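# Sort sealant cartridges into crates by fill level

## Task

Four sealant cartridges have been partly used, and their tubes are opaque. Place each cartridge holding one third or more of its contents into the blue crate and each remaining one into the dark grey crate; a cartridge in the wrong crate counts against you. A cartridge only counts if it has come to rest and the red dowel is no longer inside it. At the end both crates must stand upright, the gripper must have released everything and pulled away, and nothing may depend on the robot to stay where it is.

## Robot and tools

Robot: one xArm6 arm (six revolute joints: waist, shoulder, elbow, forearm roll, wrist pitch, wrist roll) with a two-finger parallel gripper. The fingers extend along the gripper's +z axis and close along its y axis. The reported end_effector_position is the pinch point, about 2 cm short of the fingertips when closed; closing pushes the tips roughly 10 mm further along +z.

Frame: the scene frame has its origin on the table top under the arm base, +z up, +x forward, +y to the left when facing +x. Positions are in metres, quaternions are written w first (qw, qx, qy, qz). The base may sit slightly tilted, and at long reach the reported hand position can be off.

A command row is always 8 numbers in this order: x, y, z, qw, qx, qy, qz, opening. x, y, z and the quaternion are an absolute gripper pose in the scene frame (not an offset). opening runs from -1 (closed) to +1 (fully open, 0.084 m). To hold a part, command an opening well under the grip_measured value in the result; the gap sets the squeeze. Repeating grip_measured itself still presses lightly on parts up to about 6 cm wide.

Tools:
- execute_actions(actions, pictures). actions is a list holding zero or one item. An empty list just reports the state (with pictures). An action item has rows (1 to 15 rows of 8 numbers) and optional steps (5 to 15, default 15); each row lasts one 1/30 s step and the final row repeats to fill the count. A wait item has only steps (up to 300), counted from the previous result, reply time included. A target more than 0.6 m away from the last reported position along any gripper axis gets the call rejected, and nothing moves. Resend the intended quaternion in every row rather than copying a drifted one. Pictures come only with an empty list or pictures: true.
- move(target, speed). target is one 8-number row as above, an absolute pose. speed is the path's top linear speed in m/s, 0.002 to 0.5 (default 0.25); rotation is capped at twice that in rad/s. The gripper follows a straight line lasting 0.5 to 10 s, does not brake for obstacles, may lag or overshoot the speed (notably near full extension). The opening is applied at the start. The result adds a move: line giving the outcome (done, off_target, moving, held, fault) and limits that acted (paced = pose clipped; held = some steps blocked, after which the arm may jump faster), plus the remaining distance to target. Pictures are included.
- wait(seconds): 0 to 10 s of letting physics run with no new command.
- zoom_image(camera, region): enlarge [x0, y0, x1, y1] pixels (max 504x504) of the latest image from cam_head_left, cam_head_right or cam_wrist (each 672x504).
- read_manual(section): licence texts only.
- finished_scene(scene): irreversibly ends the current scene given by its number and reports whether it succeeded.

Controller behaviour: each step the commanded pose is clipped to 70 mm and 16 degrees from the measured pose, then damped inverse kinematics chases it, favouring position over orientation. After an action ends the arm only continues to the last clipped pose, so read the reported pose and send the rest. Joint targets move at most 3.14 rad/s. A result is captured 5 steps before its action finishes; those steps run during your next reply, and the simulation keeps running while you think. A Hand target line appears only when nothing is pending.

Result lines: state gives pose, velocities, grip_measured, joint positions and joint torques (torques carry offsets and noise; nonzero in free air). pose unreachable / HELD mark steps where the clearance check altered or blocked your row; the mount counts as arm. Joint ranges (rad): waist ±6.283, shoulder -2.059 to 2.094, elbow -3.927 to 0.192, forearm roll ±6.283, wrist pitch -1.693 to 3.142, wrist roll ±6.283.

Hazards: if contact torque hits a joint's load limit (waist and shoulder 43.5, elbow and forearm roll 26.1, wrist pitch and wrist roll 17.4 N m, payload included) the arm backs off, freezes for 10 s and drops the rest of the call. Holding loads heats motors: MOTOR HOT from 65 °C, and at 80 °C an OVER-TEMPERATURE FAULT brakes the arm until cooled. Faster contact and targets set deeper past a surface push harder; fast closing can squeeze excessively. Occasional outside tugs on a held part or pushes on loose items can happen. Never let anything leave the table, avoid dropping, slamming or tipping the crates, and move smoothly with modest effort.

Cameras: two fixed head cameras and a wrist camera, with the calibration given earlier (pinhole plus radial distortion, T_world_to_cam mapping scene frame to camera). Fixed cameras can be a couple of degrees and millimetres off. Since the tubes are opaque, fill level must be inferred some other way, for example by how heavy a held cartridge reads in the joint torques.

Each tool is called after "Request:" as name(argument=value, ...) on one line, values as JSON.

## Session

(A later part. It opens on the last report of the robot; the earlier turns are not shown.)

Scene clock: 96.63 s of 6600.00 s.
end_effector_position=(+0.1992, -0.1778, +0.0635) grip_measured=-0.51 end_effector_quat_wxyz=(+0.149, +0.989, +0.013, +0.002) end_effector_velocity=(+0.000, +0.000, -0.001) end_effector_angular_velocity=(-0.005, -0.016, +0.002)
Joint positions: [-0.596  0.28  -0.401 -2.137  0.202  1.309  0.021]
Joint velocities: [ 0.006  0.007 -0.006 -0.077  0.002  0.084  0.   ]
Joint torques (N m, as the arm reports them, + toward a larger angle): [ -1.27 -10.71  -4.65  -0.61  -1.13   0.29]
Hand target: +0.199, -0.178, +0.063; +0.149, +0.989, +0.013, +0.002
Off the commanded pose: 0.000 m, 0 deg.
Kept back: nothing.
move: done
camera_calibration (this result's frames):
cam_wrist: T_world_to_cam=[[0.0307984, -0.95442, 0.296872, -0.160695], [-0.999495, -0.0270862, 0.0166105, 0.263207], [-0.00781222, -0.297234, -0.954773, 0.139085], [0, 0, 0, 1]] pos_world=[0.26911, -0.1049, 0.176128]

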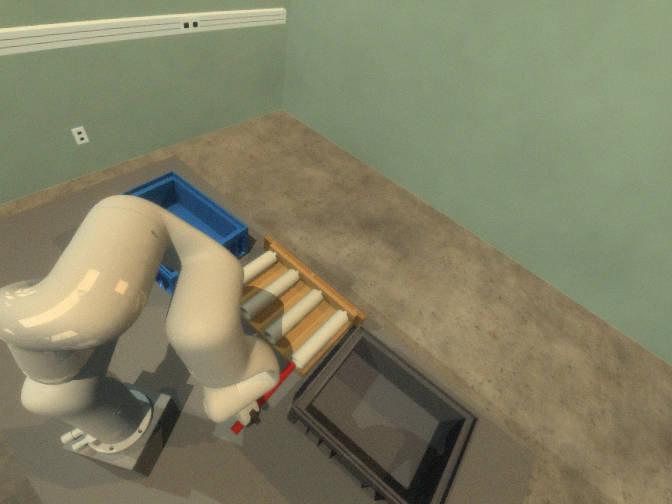

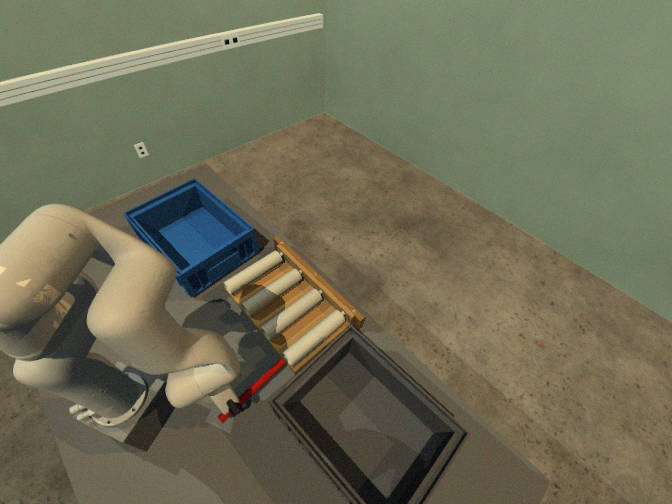

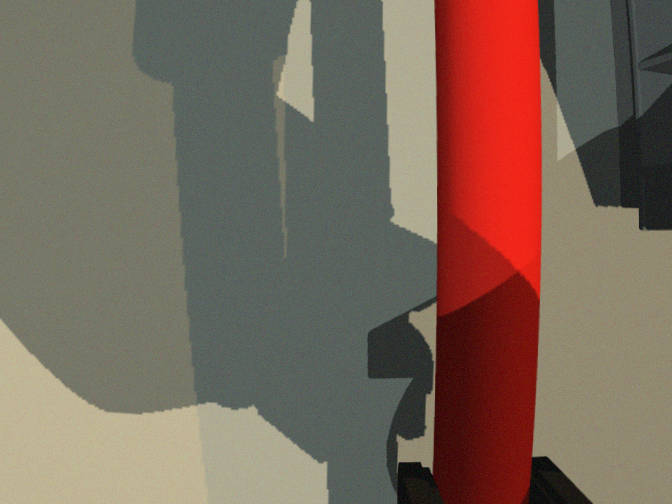

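Request:
zoom_image(camera="cam_head_right", region=[220,310,360,430])

Region (220, 310, 360, 430) of cam_head_right's 672x504 image, scaled by 3.600, with more detail than that image has; it fills the top 432 rows of this view, and the rest is white.

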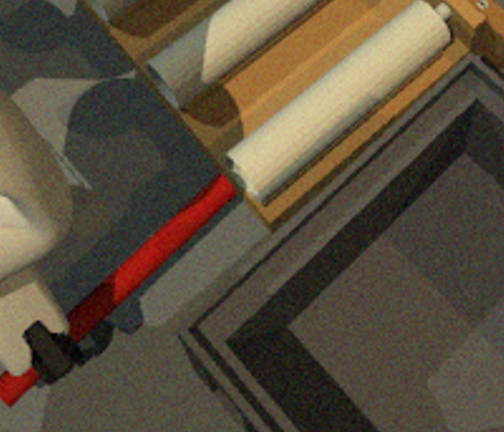

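Request:
execute_actions(actions=[{"rows": [[0.204,-0.1776,0.0635,0.1494,0.9887,0.0129,0.002,-1],[0.209,-0.1774,0.0635,0.1494,0.9887,0.0129,0.002,-1],[0.214,-0.1773,0.0635,0.1494,0.9887,0.0129,0.002,-1],[0.219,-0.1772,0.0635,0.1494,0.9887,0.0129,0.002,-1],[0.224,-0.177,0.0635,0.1494,0.9887,0.0129,0.002,-1]], "steps": 15}])

Scene clock: 97.27 s of 6600.00 s.
end_effector_position=(+0.2223, -0.1772, +0.0640) grip_measured=-0.51 end_effector_quat_wxyz=(+0.150, +0.989, +0.013, +0.005) end_effector_velocity=(+0.025, +0.003, -0.005) end_effector_angular_velocity=(+0.009, +0.037, -0.009)
Joint positions: [-0.544  0.295 -0.435 -2.022  0.199  1.243  0.021]
Joint velocities: [ 0.064  0.036 -0.038  0.285  0.01  -0.22   0.   ]
Joint torques (N m, as the arm reports them, + toward a larger angle): [ -1.94 -11.01  -4.46  -1.56  -0.93   0.31]
Steps of this call (steps 1 to 9: nothing new was sent; steps 10 to 19: the first 10 steps of this action). Readings (end_effector_position):
10: (+0.1993, -0.1777, +0.0634)
11: (+0.2000, -0.1776, +0.0633)
13: (+0.2045, -0.1773, +0.0634)
17: (+0.2192, -0.1773, +0.0641)
19: the state above

Request:
execute_actions(actions=[{"rows": [[0.228,-0.1769,0.0635,0.1494,0.9887,0.0129,0.002,-1],[0.232,-0.1768,0.0635,0.1494,0.9887,0.0129,0.002,-1],[0.236,-0.1767,0.0635,0.1494,0.9887,0.0129,0.002,-1],[0.240,-0.1766,0.0635,0.1494,0.9887,0.0129,0.002,-1]], "steps": 14}])

Scene clock: 97.73 s of 6600.00 s.
end_effector_position=(+0.2389, -0.1768, +0.0638) grip_measured=-0.51 end_effector_quat_wxyz=(+0.150, +0.989, +0.013, +0.004) end_effector_velocity=(+0.017, +0.002, -0.003) end_effector_angular_velocity=(+0.006, +0.023, -0.004)
Joint positions: [-0.508  0.309 -0.46  -1.91   0.199  1.166  0.021]
Joint velocities: [ 0.044  0.024 -0.026  0.186  0.009 -0.143  0.   ]
Joint torques (N m, as the arm reports them, + toward a larger angle): [ -1.6  -11.73  -4.99  -1.29  -1.01   0.33]
Off your previous action's commanded pose: 0.000 m, 0 deg at its last step (step 5 of this call).
Steps of this call (steps 1 to 5: the last 5 steps of your previous action; steps 6 to 14: the first 9 steps of this action). Readings (end_effector_position):
6: (+0.2238, -0.1769, +0.0635)
7: (+0.2245, -0.1768, +0.0634)
9: (+0.2284, -0.1767, +0.0635)
13: (+0.2380, -0.1768, +0.0638)
14: the state above

Request:
execute_actions(actions=[{"rows": [[0.244,-0.1765,0.0635,0.1494,0.9887,0.0129,0.002,-1],[0.248,-0.1764,0.0635,0.1494,0.9887,0.0129,0.002,-1],[0.252,-0.1763,0.0635,0.1494,0.9887,0.0129,0.002,-1],[0.256,-0.1762,0.0635,0.1494,0.9887,0.0129,0.002,-1]], "steps": 14}])

Scene clock: 98.27 s of 6600.00 s.
end_effector_position=(+0.2549, -0.1763, +0.0638) grip_measured=-0.51 end_effector_quat_wxyz=(+0.150, +0.989, +0.013, +0.004) end_effector_velocity=(+0.017, +0.002, -0.003) end_effector_angular_velocity=(+0.007, +0.021, -0.005)
Joint positions: [-0.475  0.322 -0.486 -1.811  0.201  1.099  0.021]
Joint velocities: [ 0.042  0.024 -0.028  0.179  0.009 -0.137  0.   ]
Joint torques (N m, as the arm reports them, + toward a larger angle): [ -1.93 -12.3   -5.04  -1.47  -1.17   0.25]
Off your previous action's commanded pose: 0.000 m, 0 deg at its last step (step 5 of this call).
Steps of this call (steps 1 to 5: the last 5 steps of your previous action; steps 6 to 7: nothing new was sent; steps 8 to 16: the first 9 steps of this action). Readings (end_effector_position):
8: (+0.2400, -0.1766, +0.0635)
9: (+0.2406, -0.1765, +0.0635)
11: (+0.2444, -0.1763, +0.0635)
15: (+0.2541, -0.1764, +0.0639)
16: the state above

Request:
execute_actions(actions=[{"rows": [[0.260,-0.1761,0.0635,0.1494,0.9887,0.0129,0.002,-1],[0.264,-0.176,0.0635,0.1494,0.9887,0.0129,0.002,-1],[0.268,-0.1759,0.0635,0.1494,0.9887,0.0129,0.002,-1],[0.272,-0.1758,0.0635,0.1494,0.9887,0.0129,0.002,-1]], "steps": 14}])

Scene clock: 98.73 s of 6600.00 s.
end_effector_position=(+0.2709, -0.1759, +0.0638) grip_measured=-0.51 end_effector_quat_wxyz=(+0.150, +0.989, +0.013, +0.004) end_effector_velocity=(+0.017, +0.001, -0.003) end_effector_angular_velocity=(+0.006, +0.022, -0.004)
Joint positions: [-0.441  0.336 -0.512 -1.714  0.204  1.033  0.021]
Joint velocities: [ 0.043  0.026 -0.03   0.178  0.013 -0.136 -0.   ]
Joint torques (N m, as the arm reports them, + toward a larger angle): [ -1.61 -12.32  -5.18  -1.32  -1.28   0.29]
Off your previous action's commanded pose: 0.000 m, 0 deg at its last step (step 5 of this call).
Steps of this call (steps 1 to 5: the last 5 steps of your previous action; steps 6 to 14: the first 9 steps of this action). Readings (end_effector_position):
6: (+0.2559, -0.1761, +0.0635)
7: (+0.2565, -0.1761, +0.0634)
9: (+0.2604, -0.1759, +0.0635)
13: (+0.2701, -0.1759, +0.0639)
14: the state above

Request:
execute_actions(actions=[{"rows": [[0.276,-0.1757,0.0635,0.1494,0.9887,0.0129,0.002,-1],[0.280,-0.1756,0.0635,0.1494,0.9887,0.0129,0.002,-1],[0.284,-0.1755,0.0635,0.1494,0.9887,0.0129,0.002,-1],[0.288,-0.1754,0.0635,0.1494,0.9887,0.0129,0.002,-1]], "steps": 14}])

Scene clock: 99.87 s of 6600.00 s.
end_effector_position=(+0.2870, -0.1755, +0.0638) grip_measured=-0.51 end_effector_quat_wxyz=(+0.150, +0.989, +0.013, +0.004) end_effector_velocity=(+0.016, +0.001, -0.003) end_effector_angular_velocity=(+0.007, +0.020, -0.006)
Joint positions: [-0.409  0.351 -0.54  -1.617  0.209  0.967  0.021]
Joint velocities: [ 0.04   0.026 -0.032  0.171  0.013 -0.13  -0.   ]
Joint torques (N m, as the arm reports them, + toward a larger angle): [ -1.   -13.81  -5.35  -1.13  -1.12   0.29]
Off your previous action's commanded pose: 0.000 m, 0 deg at its last step (step 5 of this call).
Steps of this call (steps 1 to 5: the last 5 steps of your previous action; steps 6 to 25: nothing new was sent; steps 26 to 34: the first 9 steps of this action). Readings (end_effector_position):
26: (+0.2721, -0.1758, +0.0635)
27: (+0.2727, -0.1757, +0.0635)
29: (+0.2765, -0.1755, +0.0635)
33: (+0.2862, -0.1755, +0.0639)
34: the state above

Request:
execute_actions(actions=[{"rows": [[0.292,-0.1753,0.0635,0.1494,0.9887,0.0129,0.002,-1],[0.296,-0.1752,0.0635,0.1494,0.9887,0.0129,0.002,-1],[0.300,-0.1751,0.0635,0.1494,0.9887,0.0129,0.002,-1],[0.304,-0.175,0.0635,0.1494,0.9887,0.0129,0.002,-1]], "steps": 14}])

Scene clock: 100.33 s of 6600.00 s.
end_effector_position=(+0.3006, -0.1745, +0.0628) grip_measured=-0.51 end_effector_quat_wxyz=(+0.149, +0.989, +0.013, +0.001) end_effector_velocity=(+0.006, +0.002, -0.007) end_effector_angular_velocity=(+0.010, +0.039, -0.018)
Joint positions: [-0.378  0.368 -0.566 -1.523  0.217  0.903  0.021]
Joint velocities: [ 0.034  0.033 -0.022  0.169  0.024 -0.124  0.   ]
Joint torques (N m, as the arm reports them, + toward a larger angle): [  0.24 -15.57  -8.8   -1.21  -2.64   0.2 ]
Off your previous action's commanded pose: 0.000 m, 0 deg at its last step (step 5 of this call).
Steps of this call (steps 1 to 5: the last 5 steps of your previous action; steps 6 to 14: the first 9 steps of this action). Readings (end_effector_position):
6: (+0.2879, -0.1754, +0.0635)
7: (+0.2885, -0.1753, +0.0634)
9: (+0.2924, -0.1751, +0.0634)
13: (+0.3004, -0.1747, +0.0632)
14: the state above

Request:
move(target=[0.199,-0.1777,0.0635,0.1494,0.9887,0.0129,0.002,-1.0], speed=0.25)

Request:
move(target=[0.203,-0.17,0.12,0.1494,0.9887,0.0129,0.002,-1.0], speed=0.15)

Request:
move(target=[0.265,-0.12,0.14,0.1494,0.9887,0.0129,0.002,-1.0], speed=0.2)

Request:
move(target=[0.265,0.152,0.14,-0.1741,0.9846,0.0129,-0.0023,-1.0], speed=0.25)

Scene clock: 101.83 s of 6600.00 s.
end_effector_position=(+0.1991, -0.1777, +0.0634) grip_measured=-0.51 end_effector_quat_wxyz=(+0.149, +0.989, +0.013, +0.001) end_effector_velocity=(-0.001, +0.000, -0.000) end_effector_angular_velocity=(-0.004, -0.012, +0.000)
Joint positions: [-0.595  0.28  -0.401 -2.138  0.203  1.311  0.021]
Joint velocities: [ 0.001  0.    -0.    -0.059  0.001  0.062 -0.   ]
Joint torques (N m, as the arm reports them, + toward a larger angle): [ -0.99 -10.99  -4.53  -0.66  -1.23   0.44]
Hand target: +0.199, -0.178, +0.063; +0.150, +0.989, +0.013, +0.002
Off your previous action's commanded pose: 0.003 m, 0 deg at its last step (step 5 of this call).
Off the commanded pose: 0.000 m, 0 deg.
Kept back: nothing.
move: done
camera_calibration (this result's frames):
cam_wrist: T_world_to_cam=[[0.0311336, -0.954242, 0.297412, -0.160675], [-0.999483, -0.0273321, 0.0169332, 0.26296], [-0.00802951, -0.297785, -0.954599, 0.13889], [0, 0, 0, 1]] pos_world=[0.268941, -0.104776, 0.175918]

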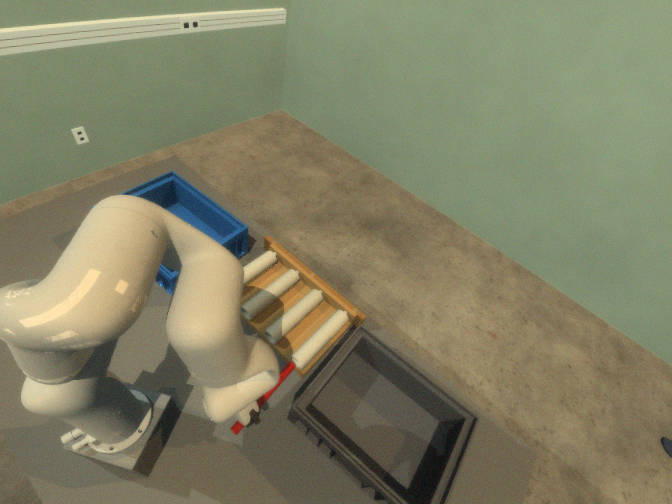

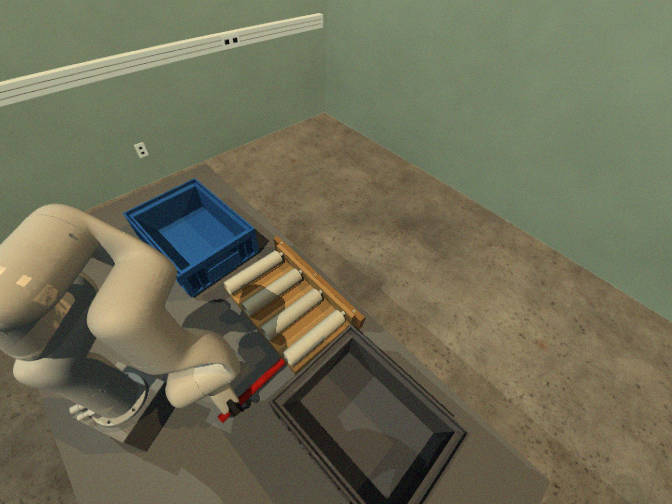

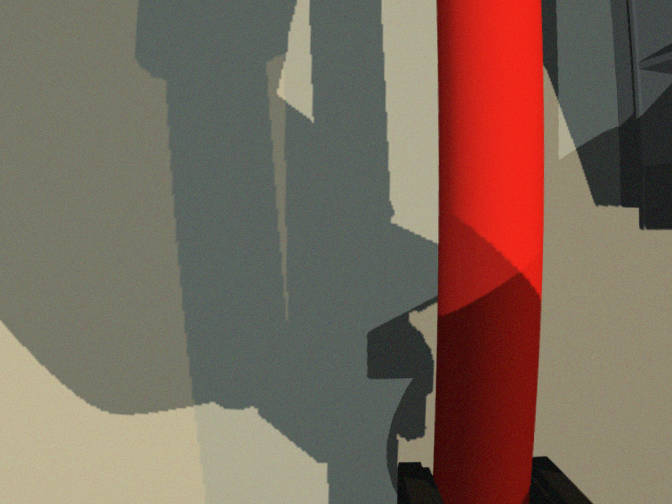

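Scene clock: 103.03 s of 6600.00 s.
end_effector_position=(+0.2028, -0.1699, +0.1201) grip_measured=-0.51 end_effector_quat_wxyz=(+0.150, +0.989, +0.013, +0.003) end_effector_velocity=(+0.000, -0.000, +0.001) end_effector_angular_velocity=(+0.008, +0.016, -0.003)
Joint positions: [-0.625 -0.067 -0.185 -1.486  0.164  0.619  0.021]
Joint velocities: [ 0.013 -0.01   0.01   0.114  0.011 -0.102  0.   ]
Joint torques (N m, as the arm reports them, + toward a larger angle): [-0.91 -7.8  -6.76 -0.75 -1.42  0.05]
Hand target: +0.203, -0.170, +0.120; +0.149, +0.989, +0.013, +0.002
Off the commanded pose: 0.000 m, 0 deg.
Kept back: nothing.
move: done
camera_calibration (this result's frames):
cam_wrist: T_world_to_cam=[[0.0306665, -0.954014, 0.298188, -0.170132], [-0.999515, -0.0276321, 0.0143875, 0.266211], [-0.00548629, -0.298484, -0.954399, 0.194729], [0, 0, 0, 1]] pos_world=[0.272367, -0.0968289, 0.23275]

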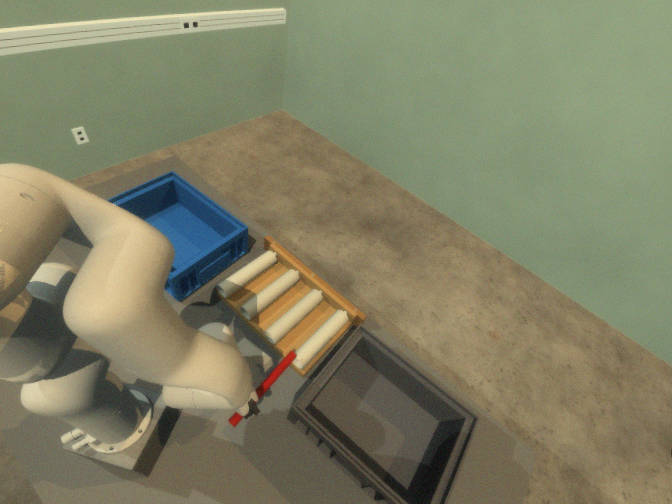

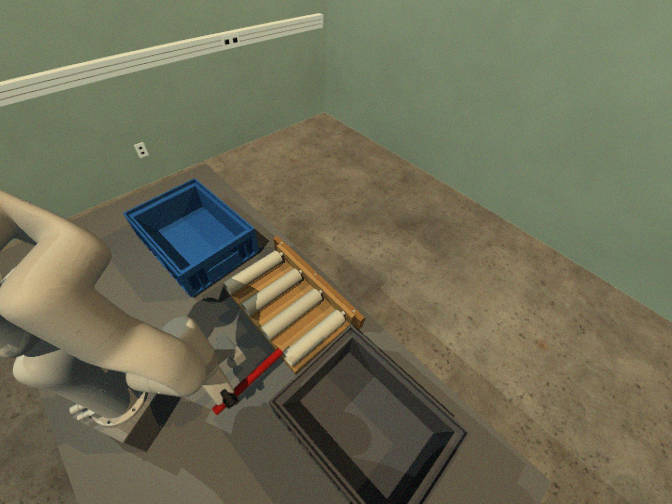

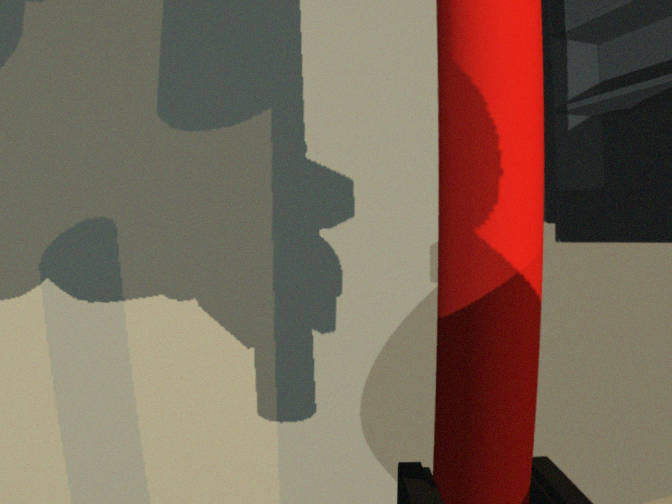

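Scene clock: 104.03 s of 6600.00 s.
end_effector_position=(+0.2652, -0.1197, +0.1400) grip_measured=-0.51 end_effector_quat_wxyz=(+0.149, +0.989, +0.013, +0.003) end_effector_velocity=(+0.001, -0.000, +0.001) end_effector_angular_velocity=(+0.007, +0.009, -0.004)
Joint positions: [-0.212 -0.139 -0.21  -0.903  0.312  0.427  0.021]
Joint velocities: [ 0.008  0.    -0.005  0.049  0.011 -0.038 -0.   ]
Joint torques (N m, as the arm reports them, + toward a larger angle): [-1.31 -8.43 -8.14 -0.41 -1.38  0.38]
Hand target: +0.265, -0.120, +0.140; +0.149, +0.989, +0.013, +0.002
Off the commanded pose: 0.000 m, 0 deg.
Kept back: nothing.
move: done
camera_calibration (this result's frames):
cam_wrist: T_world_to_cam=[[0.0302174, -0.954389, 0.297032, -0.129842], [-0.999527, -0.0271591, 0.0144187, 0.329772], [-0.00569392, -0.297327, -0.954759, 0.22927], [0, 0, 0, 1]] pos_world=[0.334845, -0.046795, 0.25271]

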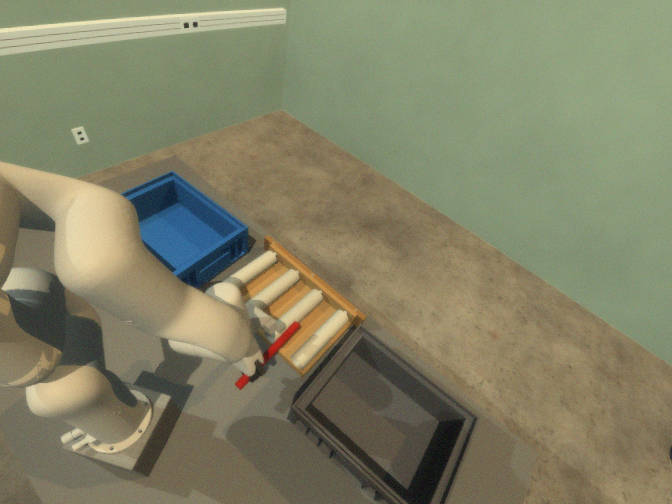

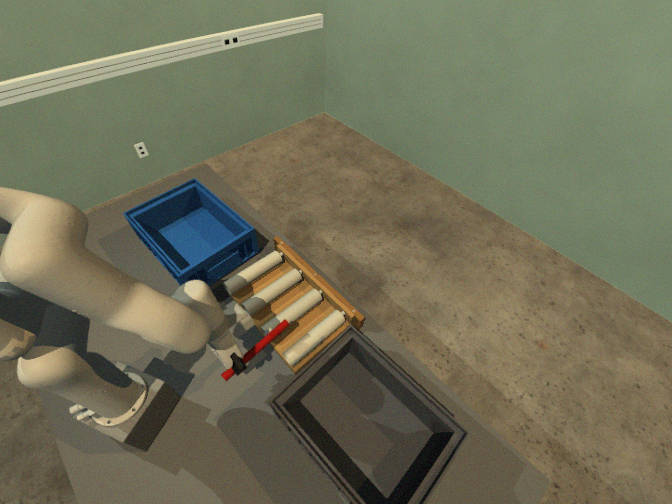

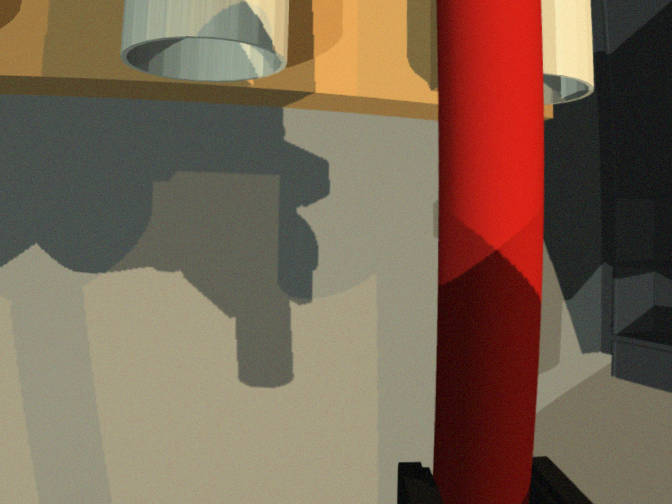

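Scene clock: 106.07 s of 6600.00 s.
end_effector_position=(+0.2658, +0.1534, +0.1400) grip_measured=-0.51 end_effector_quat_wxyz=(-0.175, +0.984, +0.013, -0.002) end_effector_velocity=(-0.001, +0.001, -0.000) end_effector_angular_velocity=(+0.010, -0.001, +0.001)
Joint positions: [ 0.671 -0.11  -0.263  1.071  0.362 -0.572  0.021]
Joint velocities: [-0.     0.002 -0.001  0.029  0.004 -0.029 -0.   ]
Joint torques (N m, as the arm reports them, + toward a larger angle): [-0.63 -9.05 -7.88 -1.45 -1.37  0.55]
Hand target: +0.266, +0.153, +0.140; -0.176, +0.984, +0.013, -0.002
Off the commanded pose: 0.002 m, 0 deg.
Kept back: nothing.
move: done
camera_calibration (this result's frames):
cam_wrist: T_world_to_cam=[[0.0311426, -0.938777, -0.343116, 0.217785], [-0.999257, -0.0370454, 0.0106608, 0.339754], [-0.022719, 0.342529, -0.939233, 0.214716], [0, 0, 0, 1]] pos_world=[0.337597, 0.143491, 0.272772]

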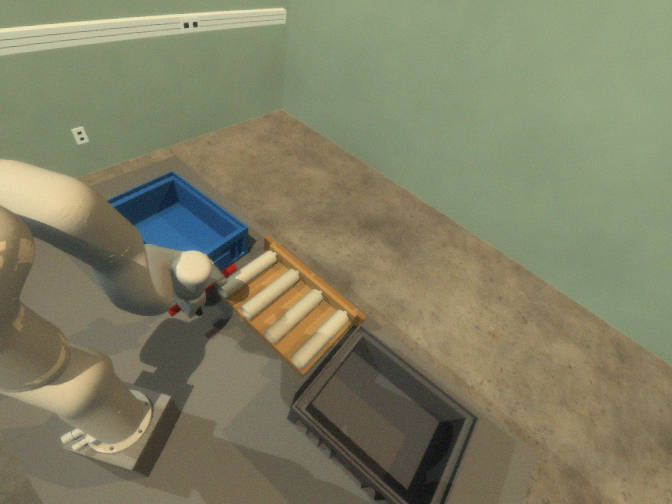

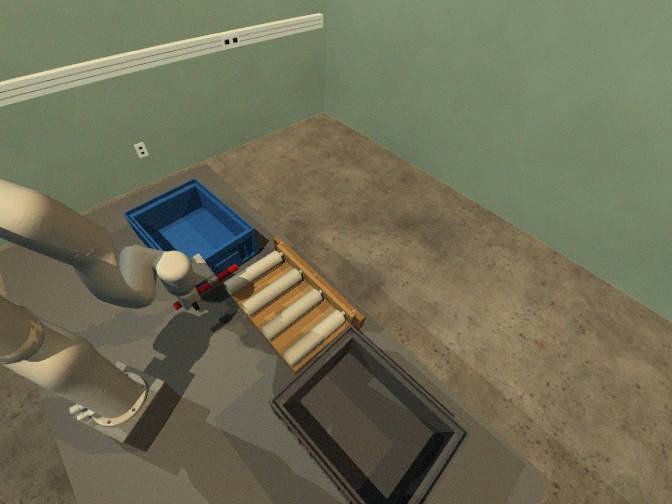

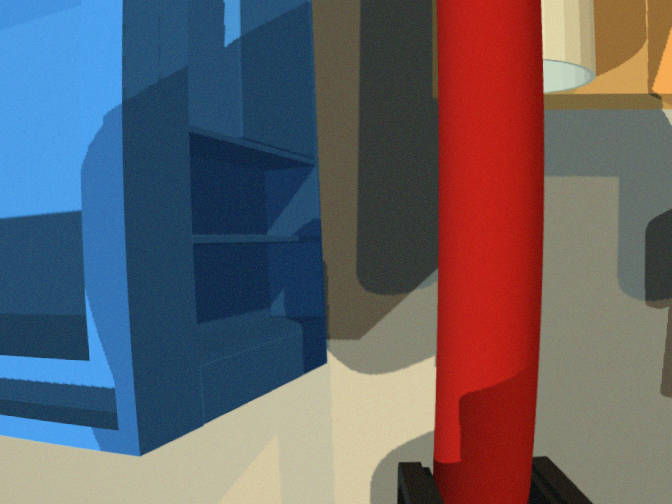

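Request:
move(target=[0.203,0.1505,0.105,-0.1741,0.9846,0.0129,-0.0023,-1.0], speed=0.15)

Request:
move(target=[0.199,0.1503,0.0635,-0.1741,0.9846,0.0129,-0.0023,-1.0], speed=0.1)

Scene clock: 107.33 s of 6600.00 s.
end_effector_position=(+0.2032, +0.1511, +0.1050) grip_measured=-0.51 end_effector_quat_wxyz=(-0.174, +0.985, +0.013, -0.003) end_effector_velocity=(-0.001, -0.000, -0.001) end_effector_angular_velocity=(+0.006, -0.013, -0.002)
Joint positions: [ 0.856 -0.035 -0.19   1.641  0.276 -0.984  0.021]
Joint velocities: [ 0.003  0.005 -0.002  0.067 -0.003 -0.065  0.   ]
Joint torques (N m, as the arm reports them, + toward a larger angle): [-0.53 -7.69 -5.85 -1.76 -1.09  0.51]
Hand target: +0.203, +0.151, +0.105; -0.174, +0.985, +0.013, -0.002
Off the commanded pose: 0.001 m, 0 deg.
Kept back: nothing.
move: done
camera_calibration (this result's frames):
cam_wrist: T_world_to_cam=[[0.0302448, -0.939482, -0.341262, 0.205579], [-0.999237, -0.0368645, 0.012928, 0.277158], [-0.024726, 0.34061, -0.939879, 0.181935], [0, 0, 0, 1]] pos_world=[0.275227, 0.141386, 0.23757]

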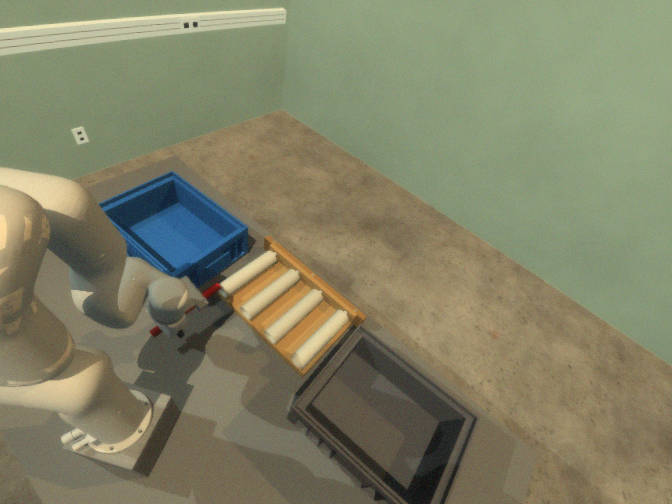

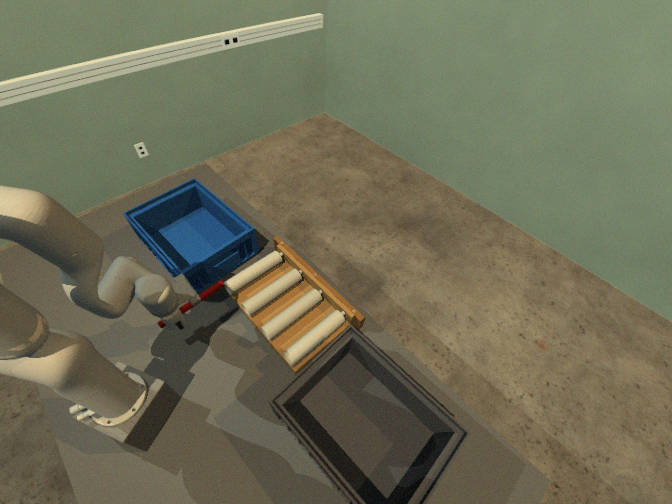

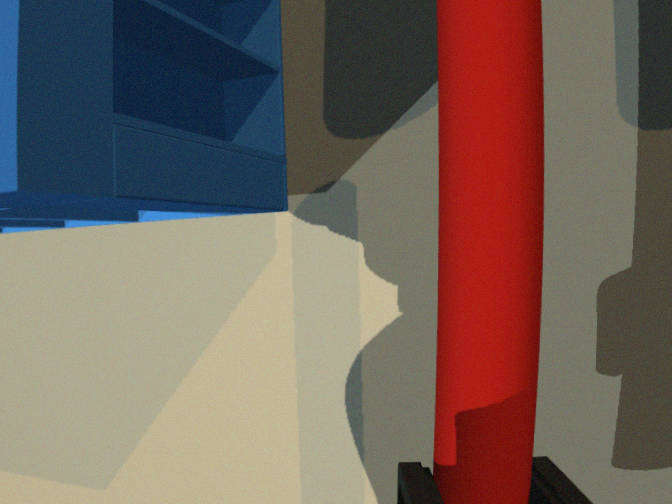

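Scene clock: 108.23 s of 6600.00 s.
end_effector_position=(+0.1992, +0.1504, +0.0635) grip_measured=-0.51 end_effector_quat_wxyz=(-0.174, +0.985, +0.013, -0.003) end_effector_velocity=(+0.000, +0.000, -0.001) end_effector_angular_velocity=(+0.004, -0.011, +0.000)
Joint positions: [ 0.826  0.216 -0.314  2.016  0.314 -1.408  0.021]
Joint velocities: [-0.003  0.009 -0.005  0.043  0.004 -0.048  0.   ]
Joint torques (N m, as the arm reports them, + toward a larger angle): [-0.59 -9.66 -4.   -1.29 -0.92  0.34]
Hand target: +0.199, +0.150, +0.063; -0.174, +0.985, +0.013, -0.002
Off the commanded pose: 0.000 m, 0 deg.
Kept back: nothing.
move: done
camera_calibration (this result's frames):
cam_wrist: T_world_to_cam=[[0.0305532, -0.939523, -0.341121, 0.190837], [-0.999242, -0.0369437, 0.0122518, 0.273771], [-0.0241131, 0.340488, -0.93994, 0.143028], [0, 0, 0, 1]] pos_world=[0.271181, 0.14071, 0.196182]

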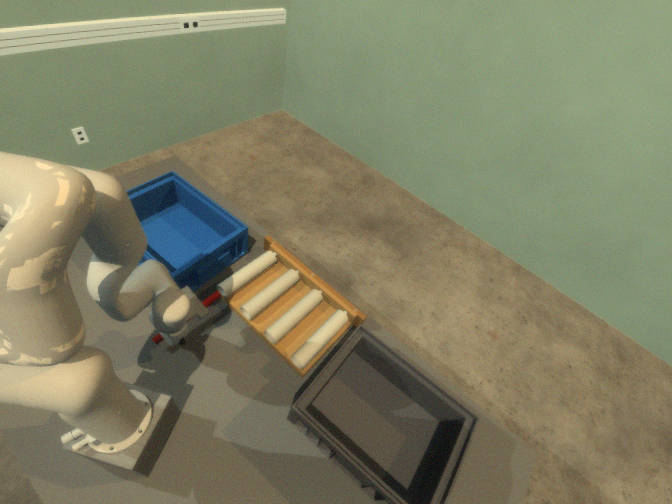

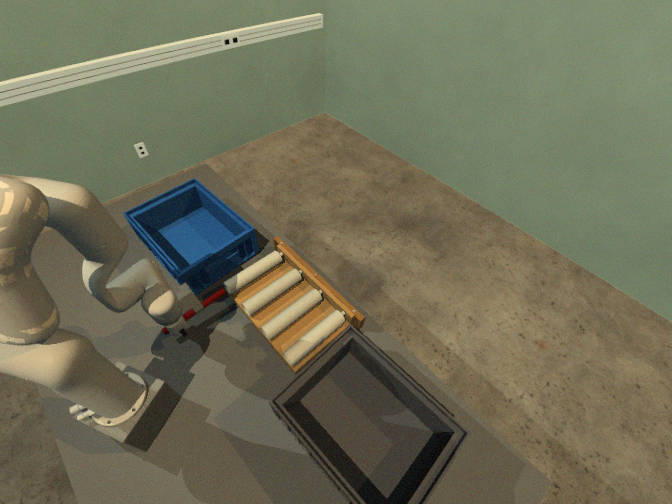

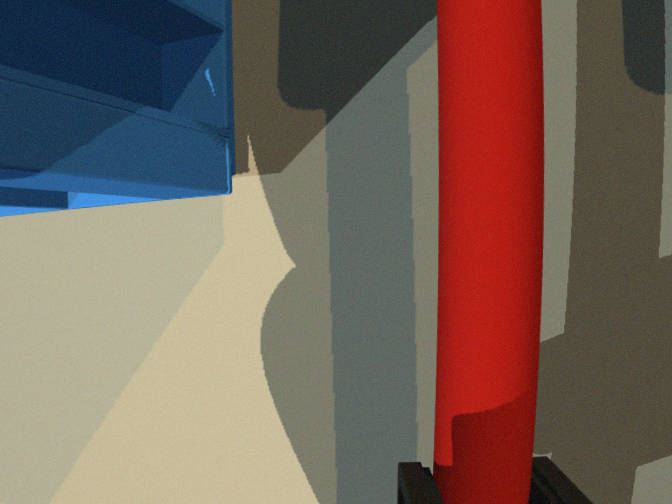

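Request:
execute_actions(actions=[{"rows": [[0.204,0.1504,0.0635,-0.1741,0.9846,0.0129,-0.0023,-1],[0.209,0.1506,0.0635,-0.1741,0.9846,0.0129,-0.0023,-1],[0.214,0.1507,0.0635,-0.1741,0.9846,0.0129,-0.0023,-1],[0.219,0.1508,0.0635,-0.1741,0.9846,0.0129,-0.0023,-1],[0.224,0.151,0.0635,-0.1741,0.9846,0.0129,-0.0023,-1]], "steps": 15}], pictures=true)

Scene clock: 108.77 s of 6600.00 s.
end_effector_position=(+0.2226, +0.1510, +0.0640) grip_measured=-0.51 end_effector_quat_wxyz=(-0.174, +0.985, +0.013, -0.000) end_effector_velocity=(+0.022, -0.002, -0.005) end_effector_angular_velocity=(-0.007, +0.035, +0.007)
Joint positions: [ 0.782  0.236 -0.359  1.909  0.308 -1.341  0.021]
Joint velocities: [-0.057  0.049 -0.056 -0.204  0.007  0.148  0.   ]
Joint torques (N m, as the arm reports them, + toward a larger angle): [  0.4  -11.17  -3.49  -0.61  -0.95  -0.03]
Steps of this call (steps 1 to 6: nothing new was sent; steps 7 to 16: the first 10 steps of this action). Readings (end_effector_position):
7: (+0.1993, +0.1504, +0.0634)
8: (+0.1999, +0.1502, +0.0633)
10: (+0.2045, +0.1502, +0.0635)
14: (+0.2195, +0.1509, +0.0642)
16: the state above
camera_calibration (this result's frames):
cam_wrist: T_world_to_cam=[[0.031245, -0.939364, -0.341494, 0.190742], [-0.999326, -0.0359411, 0.00743168, 0.297299], [-0.0192547, 0.341032, -0.939854, 0.142679], [0, 0, 0, 1]] pos_world=[0.293887, 0.141204, 0.197025]

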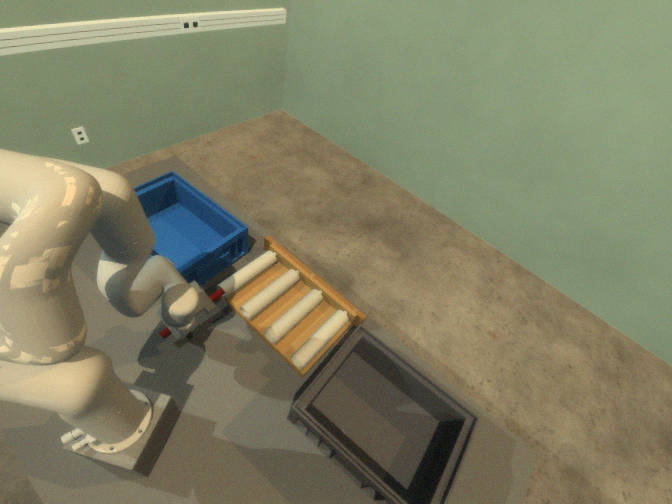

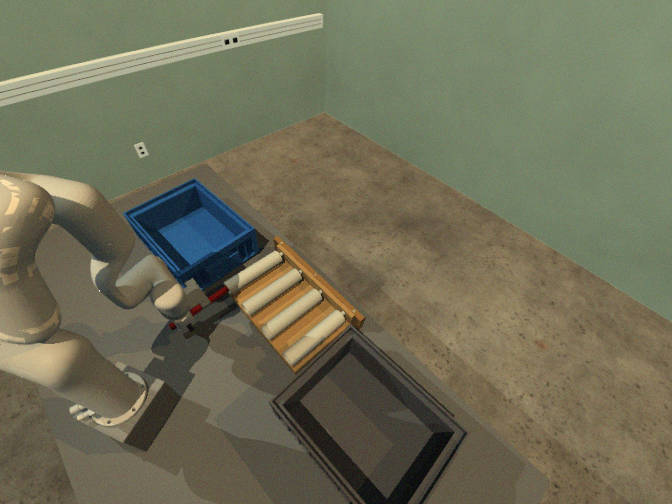

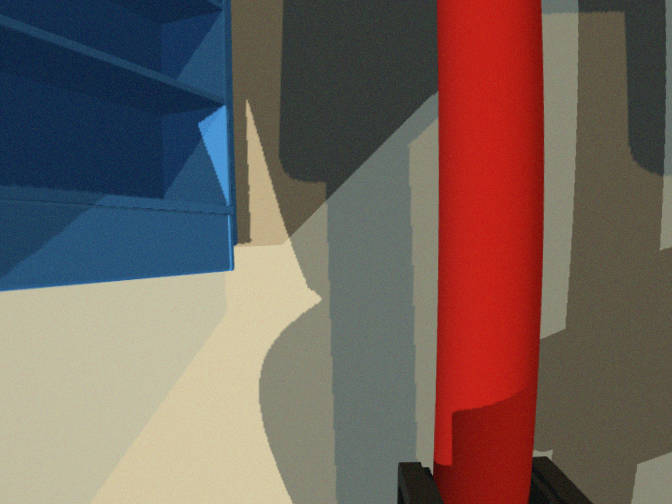

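Request:
execute_actions(actions=[{"rows": [[0.228,0.1511,0.0635,-0.1741,0.9846,0.0129,-0.0023,-1],[0.232,0.1512,0.0635,-0.1741,0.9846,0.0129,-0.0023,-1],[0.236,0.1513,0.0635,-0.1741,0.9846,0.0129,-0.0023,-1],[0.240,0.1514,0.0635,-0.1741,0.9846,0.0129,-0.0023,-1]], "steps": 14}])

Scene clock: 109.23 s of 6600.00 s.
end_effector_position=(+0.2390, +0.1514, +0.0638) grip_measured=-0.51 end_effector_quat_wxyz=(-0.174, +0.985, +0.013, -0.001) end_effector_velocity=(+0.016, -0.001, -0.003) end_effector_angular_velocity=(-0.004, +0.020, +0.001)
Joint positions: [ 0.751  0.254 -0.394  1.821  0.308 -1.28   0.021]
Joint velocities: [-0.037  0.031 -0.039 -0.129  0.005  0.096 -0.   ]
Joint torques (N m, as the arm reports them, + toward a larger angle): [ -0.18 -11.02  -4.24  -0.91  -0.94   0.19]
Off your previous action's commanded pose: 0.000 m, 0 deg at its last step (step 5 of this call).
Steps of this call (steps 1 to 5: the last 5 steps of your previous action; steps 6 to 14: the first 9 steps of this action). Readings (end_effector_position):
6: (+0.2238, +0.1508, +0.0635)
7: (+0.2244, +0.1507, +0.0635)
9: (+0.2284, +0.1508, +0.0635)
13: (+0.2382, +0.1514, +0.0639)
14: the state above

Request:
execute_actions(actions=[{"rows": [[0.244,0.1515,0.0635,-0.1741,0.9846,0.0129,-0.0023,-1],[0.248,0.1516,0.0635,-0.1741,0.9846,0.0129,-0.0023,-1],[0.252,0.1517,0.0635,-0.1741,0.9846,0.0129,-0.0023,-1],[0.256,0.1518,0.0635,-0.1741,0.9846,0.0129,-0.0023,-1]], "steps": 14}])

Scene clock: 109.73 s of 6600.00 s.
end_effector_position=(+0.2550, +0.1518, +0.0638) grip_measured=-0.51 end_effector_quat_wxyz=(-0.174, +0.985, +0.013, -0.001) end_effector_velocity=(+0.015, -0.001, -0.003) end_effector_angular_velocity=(-0.005, +0.020, +0.001)
Joint positions: [ 0.723  0.272 -0.427  1.74   0.308 -1.224  0.021]
Joint velocities: [-0.035  0.032 -0.039 -0.126  0.006  0.095  0.   ]
Joint torques (N m, as the arm reports them, + toward a larger angle): [ -0.03 -11.71  -4.6   -0.7   -1.1    0.31]
Off your previous action's commanded pose: 0.000 m, 0 deg at its last step (step 5 of this call).
Steps of this call (steps 1 to 5: the last 5 steps of your previous action; step 6: nothing new was sent; steps 7 to 15: the first 9 steps of this action). Readings (end_effector_position):
7: (+0.2399, +0.1512, +0.0635)
8: (+0.2405, +0.1512, +0.0635)
10: (+0.2444, +0.1512, +0.0635)
14: (+0.2543, +0.1518, +0.0639)
15: the state above

Request:
execute_actions(actions=[{"rows": [[0.260,0.1519,0.0635,-0.1741,0.9846,0.0129,-0.0023,-1],[0.264,0.152,0.0635,-0.1741,0.9846,0.0129,-0.0023,-1],[0.268,0.1521,0.0635,-0.1741,0.9846,0.0129,-0.0023,-1],[0.272,0.1522,0.0635,-0.1741,0.9846,0.0129,-0.0023,-1]], "steps": 14}])

Scene clock: 110.27 s of 6600.00 s.
end_effector_position=(+0.2710, +0.1522, +0.0638) grip_measured=-0.51 end_effector_quat_wxyz=(-0.174, +0.985, +0.013, -0.001) end_effector_velocity=(+0.015, -0.001, -0.003) end_effector_angular_velocity=(-0.005, +0.019, +0.000)
Joint positions: [ 0.697  0.29  -0.462  1.661  0.311 -1.169  0.021]
Joint velocities: [-0.033  0.032 -0.041 -0.123  0.008  0.094 -0.   ]
Joint torques (N m, as the arm reports them, + toward a larger angle): [ -0.27 -11.92  -4.56  -0.78  -1.06   0.34]
Off your previous action's commanded pose: 0.000 m, 0 deg at its last step (step 5 of this call).
Steps of this call (steps 1 to 5: the last 5 steps of your previous action; steps 6 to 7: nothing new was sent; steps 8 to 16: the first 9 steps of this action). Readings (end_effector_position):
8: (+0.2559, +0.1517, +0.0635)
9: (+0.2566, +0.1516, +0.0635)
11: (+0.2604, +0.1517, +0.0635)
15: (+0.2703, +0.1522, +0.0639)
16: the state above

Request:
execute_actions(actions=[{"rows": [[0.276,0.1523,0.0635,-0.1741,0.9846,0.0129,-0.0023,-1],[0.280,0.1524,0.0635,-0.1741,0.9846,0.0129,-0.0023,-1],[0.284,0.1525,0.0635,-0.1741,0.9846,0.0129,-0.0023,-1],[0.288,0.1526,0.0635,-0.1741,0.9846,0.0129,-0.0023,-1]], "steps": 14}])

Scene clock: 110.73 s of 6600.00 s.
end_effector_position=(+0.2870, +0.1525, +0.0638) grip_measured=-0.51 end_effector_quat_wxyz=(-0.174, +0.985, +0.013, -0.001) end_effector_velocity=(+0.016, -0.000, -0.003) end_effector_angular_velocity=(-0.004, +0.018, +0.002)
Joint positions: [ 0.671  0.308 -0.497  1.584  0.314 -1.114  0.021]
Joint velocities: [-0.031  0.033 -0.043 -0.119  0.011  0.092 -0.   ]
Joint torques (N m, as the arm reports them, + toward a larger angle): [ -0.62 -13.21  -4.76  -1.04  -1.19   0.18]
Off your previous action's commanded pose: 0.000 m, 0 deg at its last step (step 5 of this call).
Steps of this call (steps 1 to 5: the last 5 steps of your previous action; steps 6 to 14: the first 9 steps of this action). Readings (end_effector_position):
6: (+0.2718, +0.1520, +0.0635)
7: (+0.2725, +0.1520, +0.0634)
9: (+0.2764, +0.1521, +0.0635)
13: (+0.2863, +0.1525, +0.0639)
14: the state above

Request:
execute_actions(actions=[{"rows": [[0.292,0.1527,0.0635,-0.1741,0.9846,0.0129,-0.0023,-1],[0.296,0.1528,0.0635,-0.1741,0.9846,0.0129,-0.0023,-1],[0.300,0.1529,0.0635,-0.1741,0.9846,0.0129,-0.0023,-1],[0.304,0.153,0.0635,-0.1741,0.9846,0.0129,-0.0023,-1]], "steps": 14}])

Scene clock: 111.20 s of 6600.00 s.
end_effector_position=(+0.3030, +0.1529, +0.0639) grip_measured=-0.51 end_effector_quat_wxyz=(-0.174, +0.985, +0.013, -0.001) end_effector_velocity=(+0.015, -0.001, -0.003) end_effector_angular_velocity=(-0.005, +0.018, +0.003)
Joint positions: [ 0.647  0.328 -0.534  1.508  0.319 -1.059  0.021]
Joint velocities: [-0.029  0.033 -0.043 -0.116  0.011  0.09   0.   ]
Joint torques (N m, as the arm reports them, + toward a larger angle): [ -0.17 -13.74  -4.37  -0.62  -0.97   0.3 ]
Off your previous action's commanded pose: 0.000 m, 0 deg at its last step (step 5 of this call).
Steps of this call (steps 1 to 5: the last 5 steps of your previous action; steps 6 to 14: the first 9 steps of this action). Readings (end_effector_position):
6: (+0.2878, +0.1525, +0.0635)
7: (+0.2885, +0.1525, +0.0634)
9: (+0.2924, +0.1525, +0.0634)
13: (+0.3023, +0.1529, +0.0639)
14: the state above

Request:
execute_actions(actions=[{"rows": [[0.308,0.1531,0.0635,-0.1741,0.9846,0.0129,-0.0023,-1],[0.312,0.1532,0.0635,-0.1741,0.9846,0.0129,-0.0023,-1],[0.316,0.1533,0.0635,-0.1741,0.9846,0.0129,-0.0023,-1],[0.320,0.1534,0.0635,-0.1741,0.9846,0.0129,-0.0023,-1]], "steps": 14}])

Scene clock: 111.67 s of 6600.00 s.
end_effector_position=(+0.3191, +0.1533, +0.0639) grip_measured=-0.51 end_effector_quat_wxyz=(-0.174, +0.985, +0.013, -0.001) end_effector_velocity=(+0.015, +0.000, -0.003) end_effector_angular_velocity=(-0.003, +0.018, +0.004)
Joint positions: [ 0.624  0.349 -0.572  1.434  0.326 -1.006  0.021]
Joint velocities: [-0.028  0.034 -0.046 -0.112  0.016  0.087 -0.   ]
Joint torques (N m, as the arm reports them, + toward a larger angle): [ -0.5  -13.81  -5.33  -0.56  -0.86   0.31]
Off your previous action's commanded pose: 0.000 m, 0 deg at its last step (step 5 of this call).
Steps of this call (steps 1 to 5: the last 5 steps of your previous action; steps 6 to 14: the first 9 steps of this action). Readings (end_effector_position):
6: (+0.3038, +0.1529, +0.0635)
7: (+0.3045, +0.1529, +0.0634)
9: (+0.3084, +0.1529, +0.0634)
13: (+0.3183, +0.1533, +0.0639)
14: the state above

Request:
execute_actions(actions=[{"rows": [[0.324,0.1535,0.0635,-0.1741,0.9846,0.0129,-0.0023,-1],[0.328,0.1536,0.0635,-0.1741,0.9846,0.0129,-0.0023,-1],[0.332,0.1537,0.0635,-0.1741,0.9846,0.0129,-0.0023,-1],[0.336,0.1538,0.0635,-0.1741,0.9846,0.0129,-0.0023,-1]], "steps": 14}])

Scene clock: 112.20 s of 6600.00 s.
end_effector_position=(+0.3351, +0.1537, +0.0639) grip_measured=-0.51 end_effector_quat_wxyz=(-0.174, +0.985, +0.013, -0.001) end_effector_velocity=(+0.014, +0.001, -0.003) end_effector_angular_velocity=(-0.001, +0.020, +0.003)
Joint positions: [ 0.602  0.37  -0.612  1.363  0.334 -0.953  0.021]
Joint velocities: [-0.026  0.035 -0.047 -0.106  0.019  0.083  0.   ]
Joint torques (N m, as the arm reports them, + toward a larger angle): [ -0.33 -13.89  -5.44  -0.6   -1.15   0.03]
Off your previous action's commanded pose: 0.000 m, 0 deg at its last step (step 5 of this call).
Steps of this call (steps 1 to 5: the last 5 steps of your previous action; steps 6 to 7: nothing new was sent; steps 8 to 16: the first 9 steps of this action). Readings (end_effector_position):
8: (+0.3199, +0.1533, +0.0635)
9: (+0.3205, +0.1533, +0.0634)
11: (+0.3245, +0.1533, +0.0634)
15: (+0.3343, +0.1536, +0.0639)
16: the state above

Request:
execute_actions(actions=[{"rows": [[0.340,0.1539,0.0635,-0.1741,0.9846,0.0129,-0.0023,-1],[0.344,0.154,0.0635,-0.1741,0.9846,0.0129,-0.0023,-1],[0.348,0.1541,0.0635,-0.1741,0.9846,0.0129,-0.0023,-1],[0.352,0.1542,0.0635,-0.1741,0.9846,0.0129,-0.0023,-1]], "steps": 14}])

Scene clock: 112.67 s of 6600.00 s.
end_effector_position=(+0.3511, +0.1540, +0.0639) grip_measured=-0.51 end_effector_quat_wxyz=(-0.174, +0.985, +0.013, -0.001) end_effector_velocity=(+0.015, +0.001, -0.003) end_effector_angular_velocity=(-0.003, +0.019, +0.002)
Joint positions: [ 0.58   0.392 -0.653  1.294  0.344 -0.902  0.021]
Joint velocities: [-0.024  0.036 -0.049 -0.102  0.019  0.083  0.   ]
Joint torques (N m, as the arm reports them, + toward a larger angle): [ -0.49 -14.72  -5.81  -0.86  -1.19   0.16]
Off your previous action's commanded pose: 0.000 m, 0 deg at its last step (step 5 of this call).
Steps of this call (steps 1 to 5: the last 5 steps of your previous action; steps 6 to 14: the first 9 steps of this action). Readings (end_effector_position):
6: (+0.3358, +0.1537, +0.0635)
7: (+0.3365, +0.1537, +0.0634)
9: (+0.3404, +0.1538, +0.0634)
13: (+0.3503, +0.1540, +0.0640)
14: the state above

Request:
execute_actions(actions=[{"rows": [[0.355,0.1543,0.0635,-0.1741,0.9846,0.0129,-0.0023,-1],[0.358,0.1544,0.0635,-0.1741,0.9846,0.0129,-0.0023,-1],[0.361,0.1544,0.0635,-0.1741,0.9846,0.0129,-0.0023,-1],[0.364,0.1545,0.0635,-0.1741,0.9846,0.0129,-0.0023,-1],[0.367,0.1546,0.0635,-0.1741,0.9846,0.0129,-0.0023,-1]], "steps": 15}], pictures=true)

Scene clock: 113.23 s of 6600.00 s.
end_effector_position=(+0.3663, +0.1544, +0.0638) grip_measured=-0.51 end_effector_quat_wxyz=(-0.174, +0.985, +0.013, -0.001) end_effector_velocity=(+0.011, +0.001, -0.003) end_effector_angular_velocity=(-0.003, +0.015, +0.004)
Joint positions: [ 0.561  0.414 -0.693  1.23   0.355 -0.853  0.021]
Joint velocities: [-0.017  0.028 -0.038 -0.077  0.016  0.062 -0.   ]
Joint torques (N m, as the arm reports them, + toward a larger angle): [ -0.74 -15.44  -6.12  -1.02  -1.13   0.14]
Off your previous action's commanded pose: 0.000 m, 0 deg at its last step (step 5 of this call).
Steps of this call (steps 1 to 5: the last 5 steps of your previous action; steps 6 to 7: nothing new was sent; steps 8 to 17: the first 10 steps of this action). Readings (end_effector_position):
8: (+0.3519, +0.1541, +0.0635)
9: (+0.3524, +0.1541, +0.0634)
11: (+0.3555, +0.1542, +0.0634)
15: (+0.3647, +0.1544, +0.0639)
17: the state above
camera_calibration (this result's frames):
cam_wrist: T_world_to_cam=[[0.0307784, -0.939432, -0.34135, 0.189559], [-0.999284, -0.0364468, 0.0102034, 0.440915], [-0.0220265, 0.340791, -0.939881, 0.145086], [0, 0, 0, 1]] pos_world=[0.43796, 0.144704, 0.196571]

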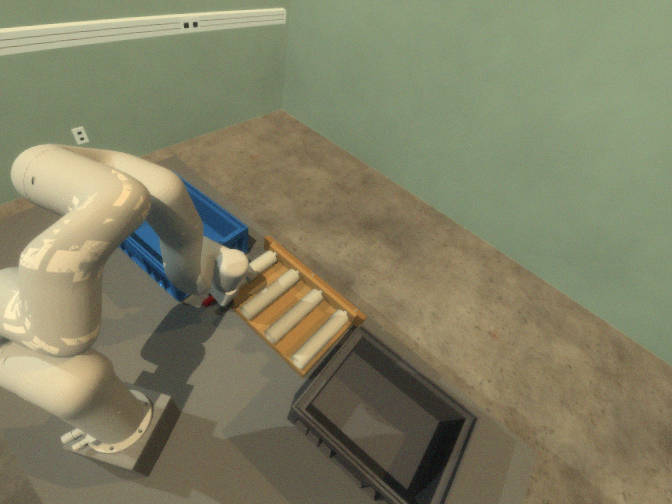

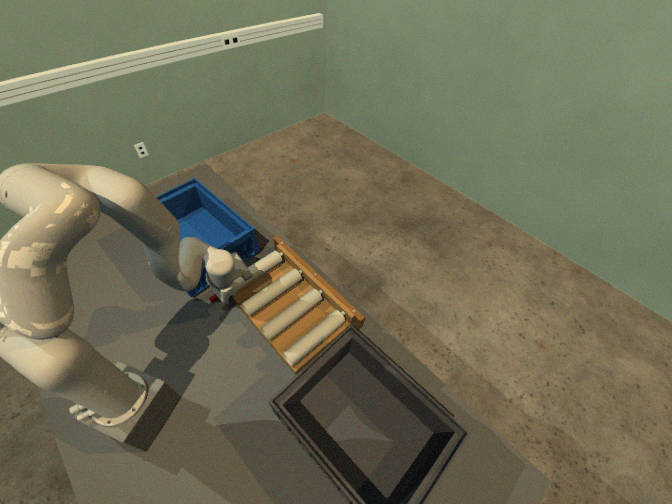

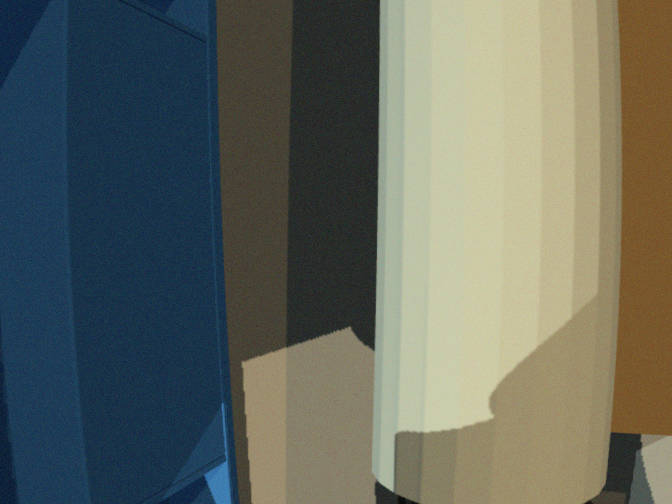

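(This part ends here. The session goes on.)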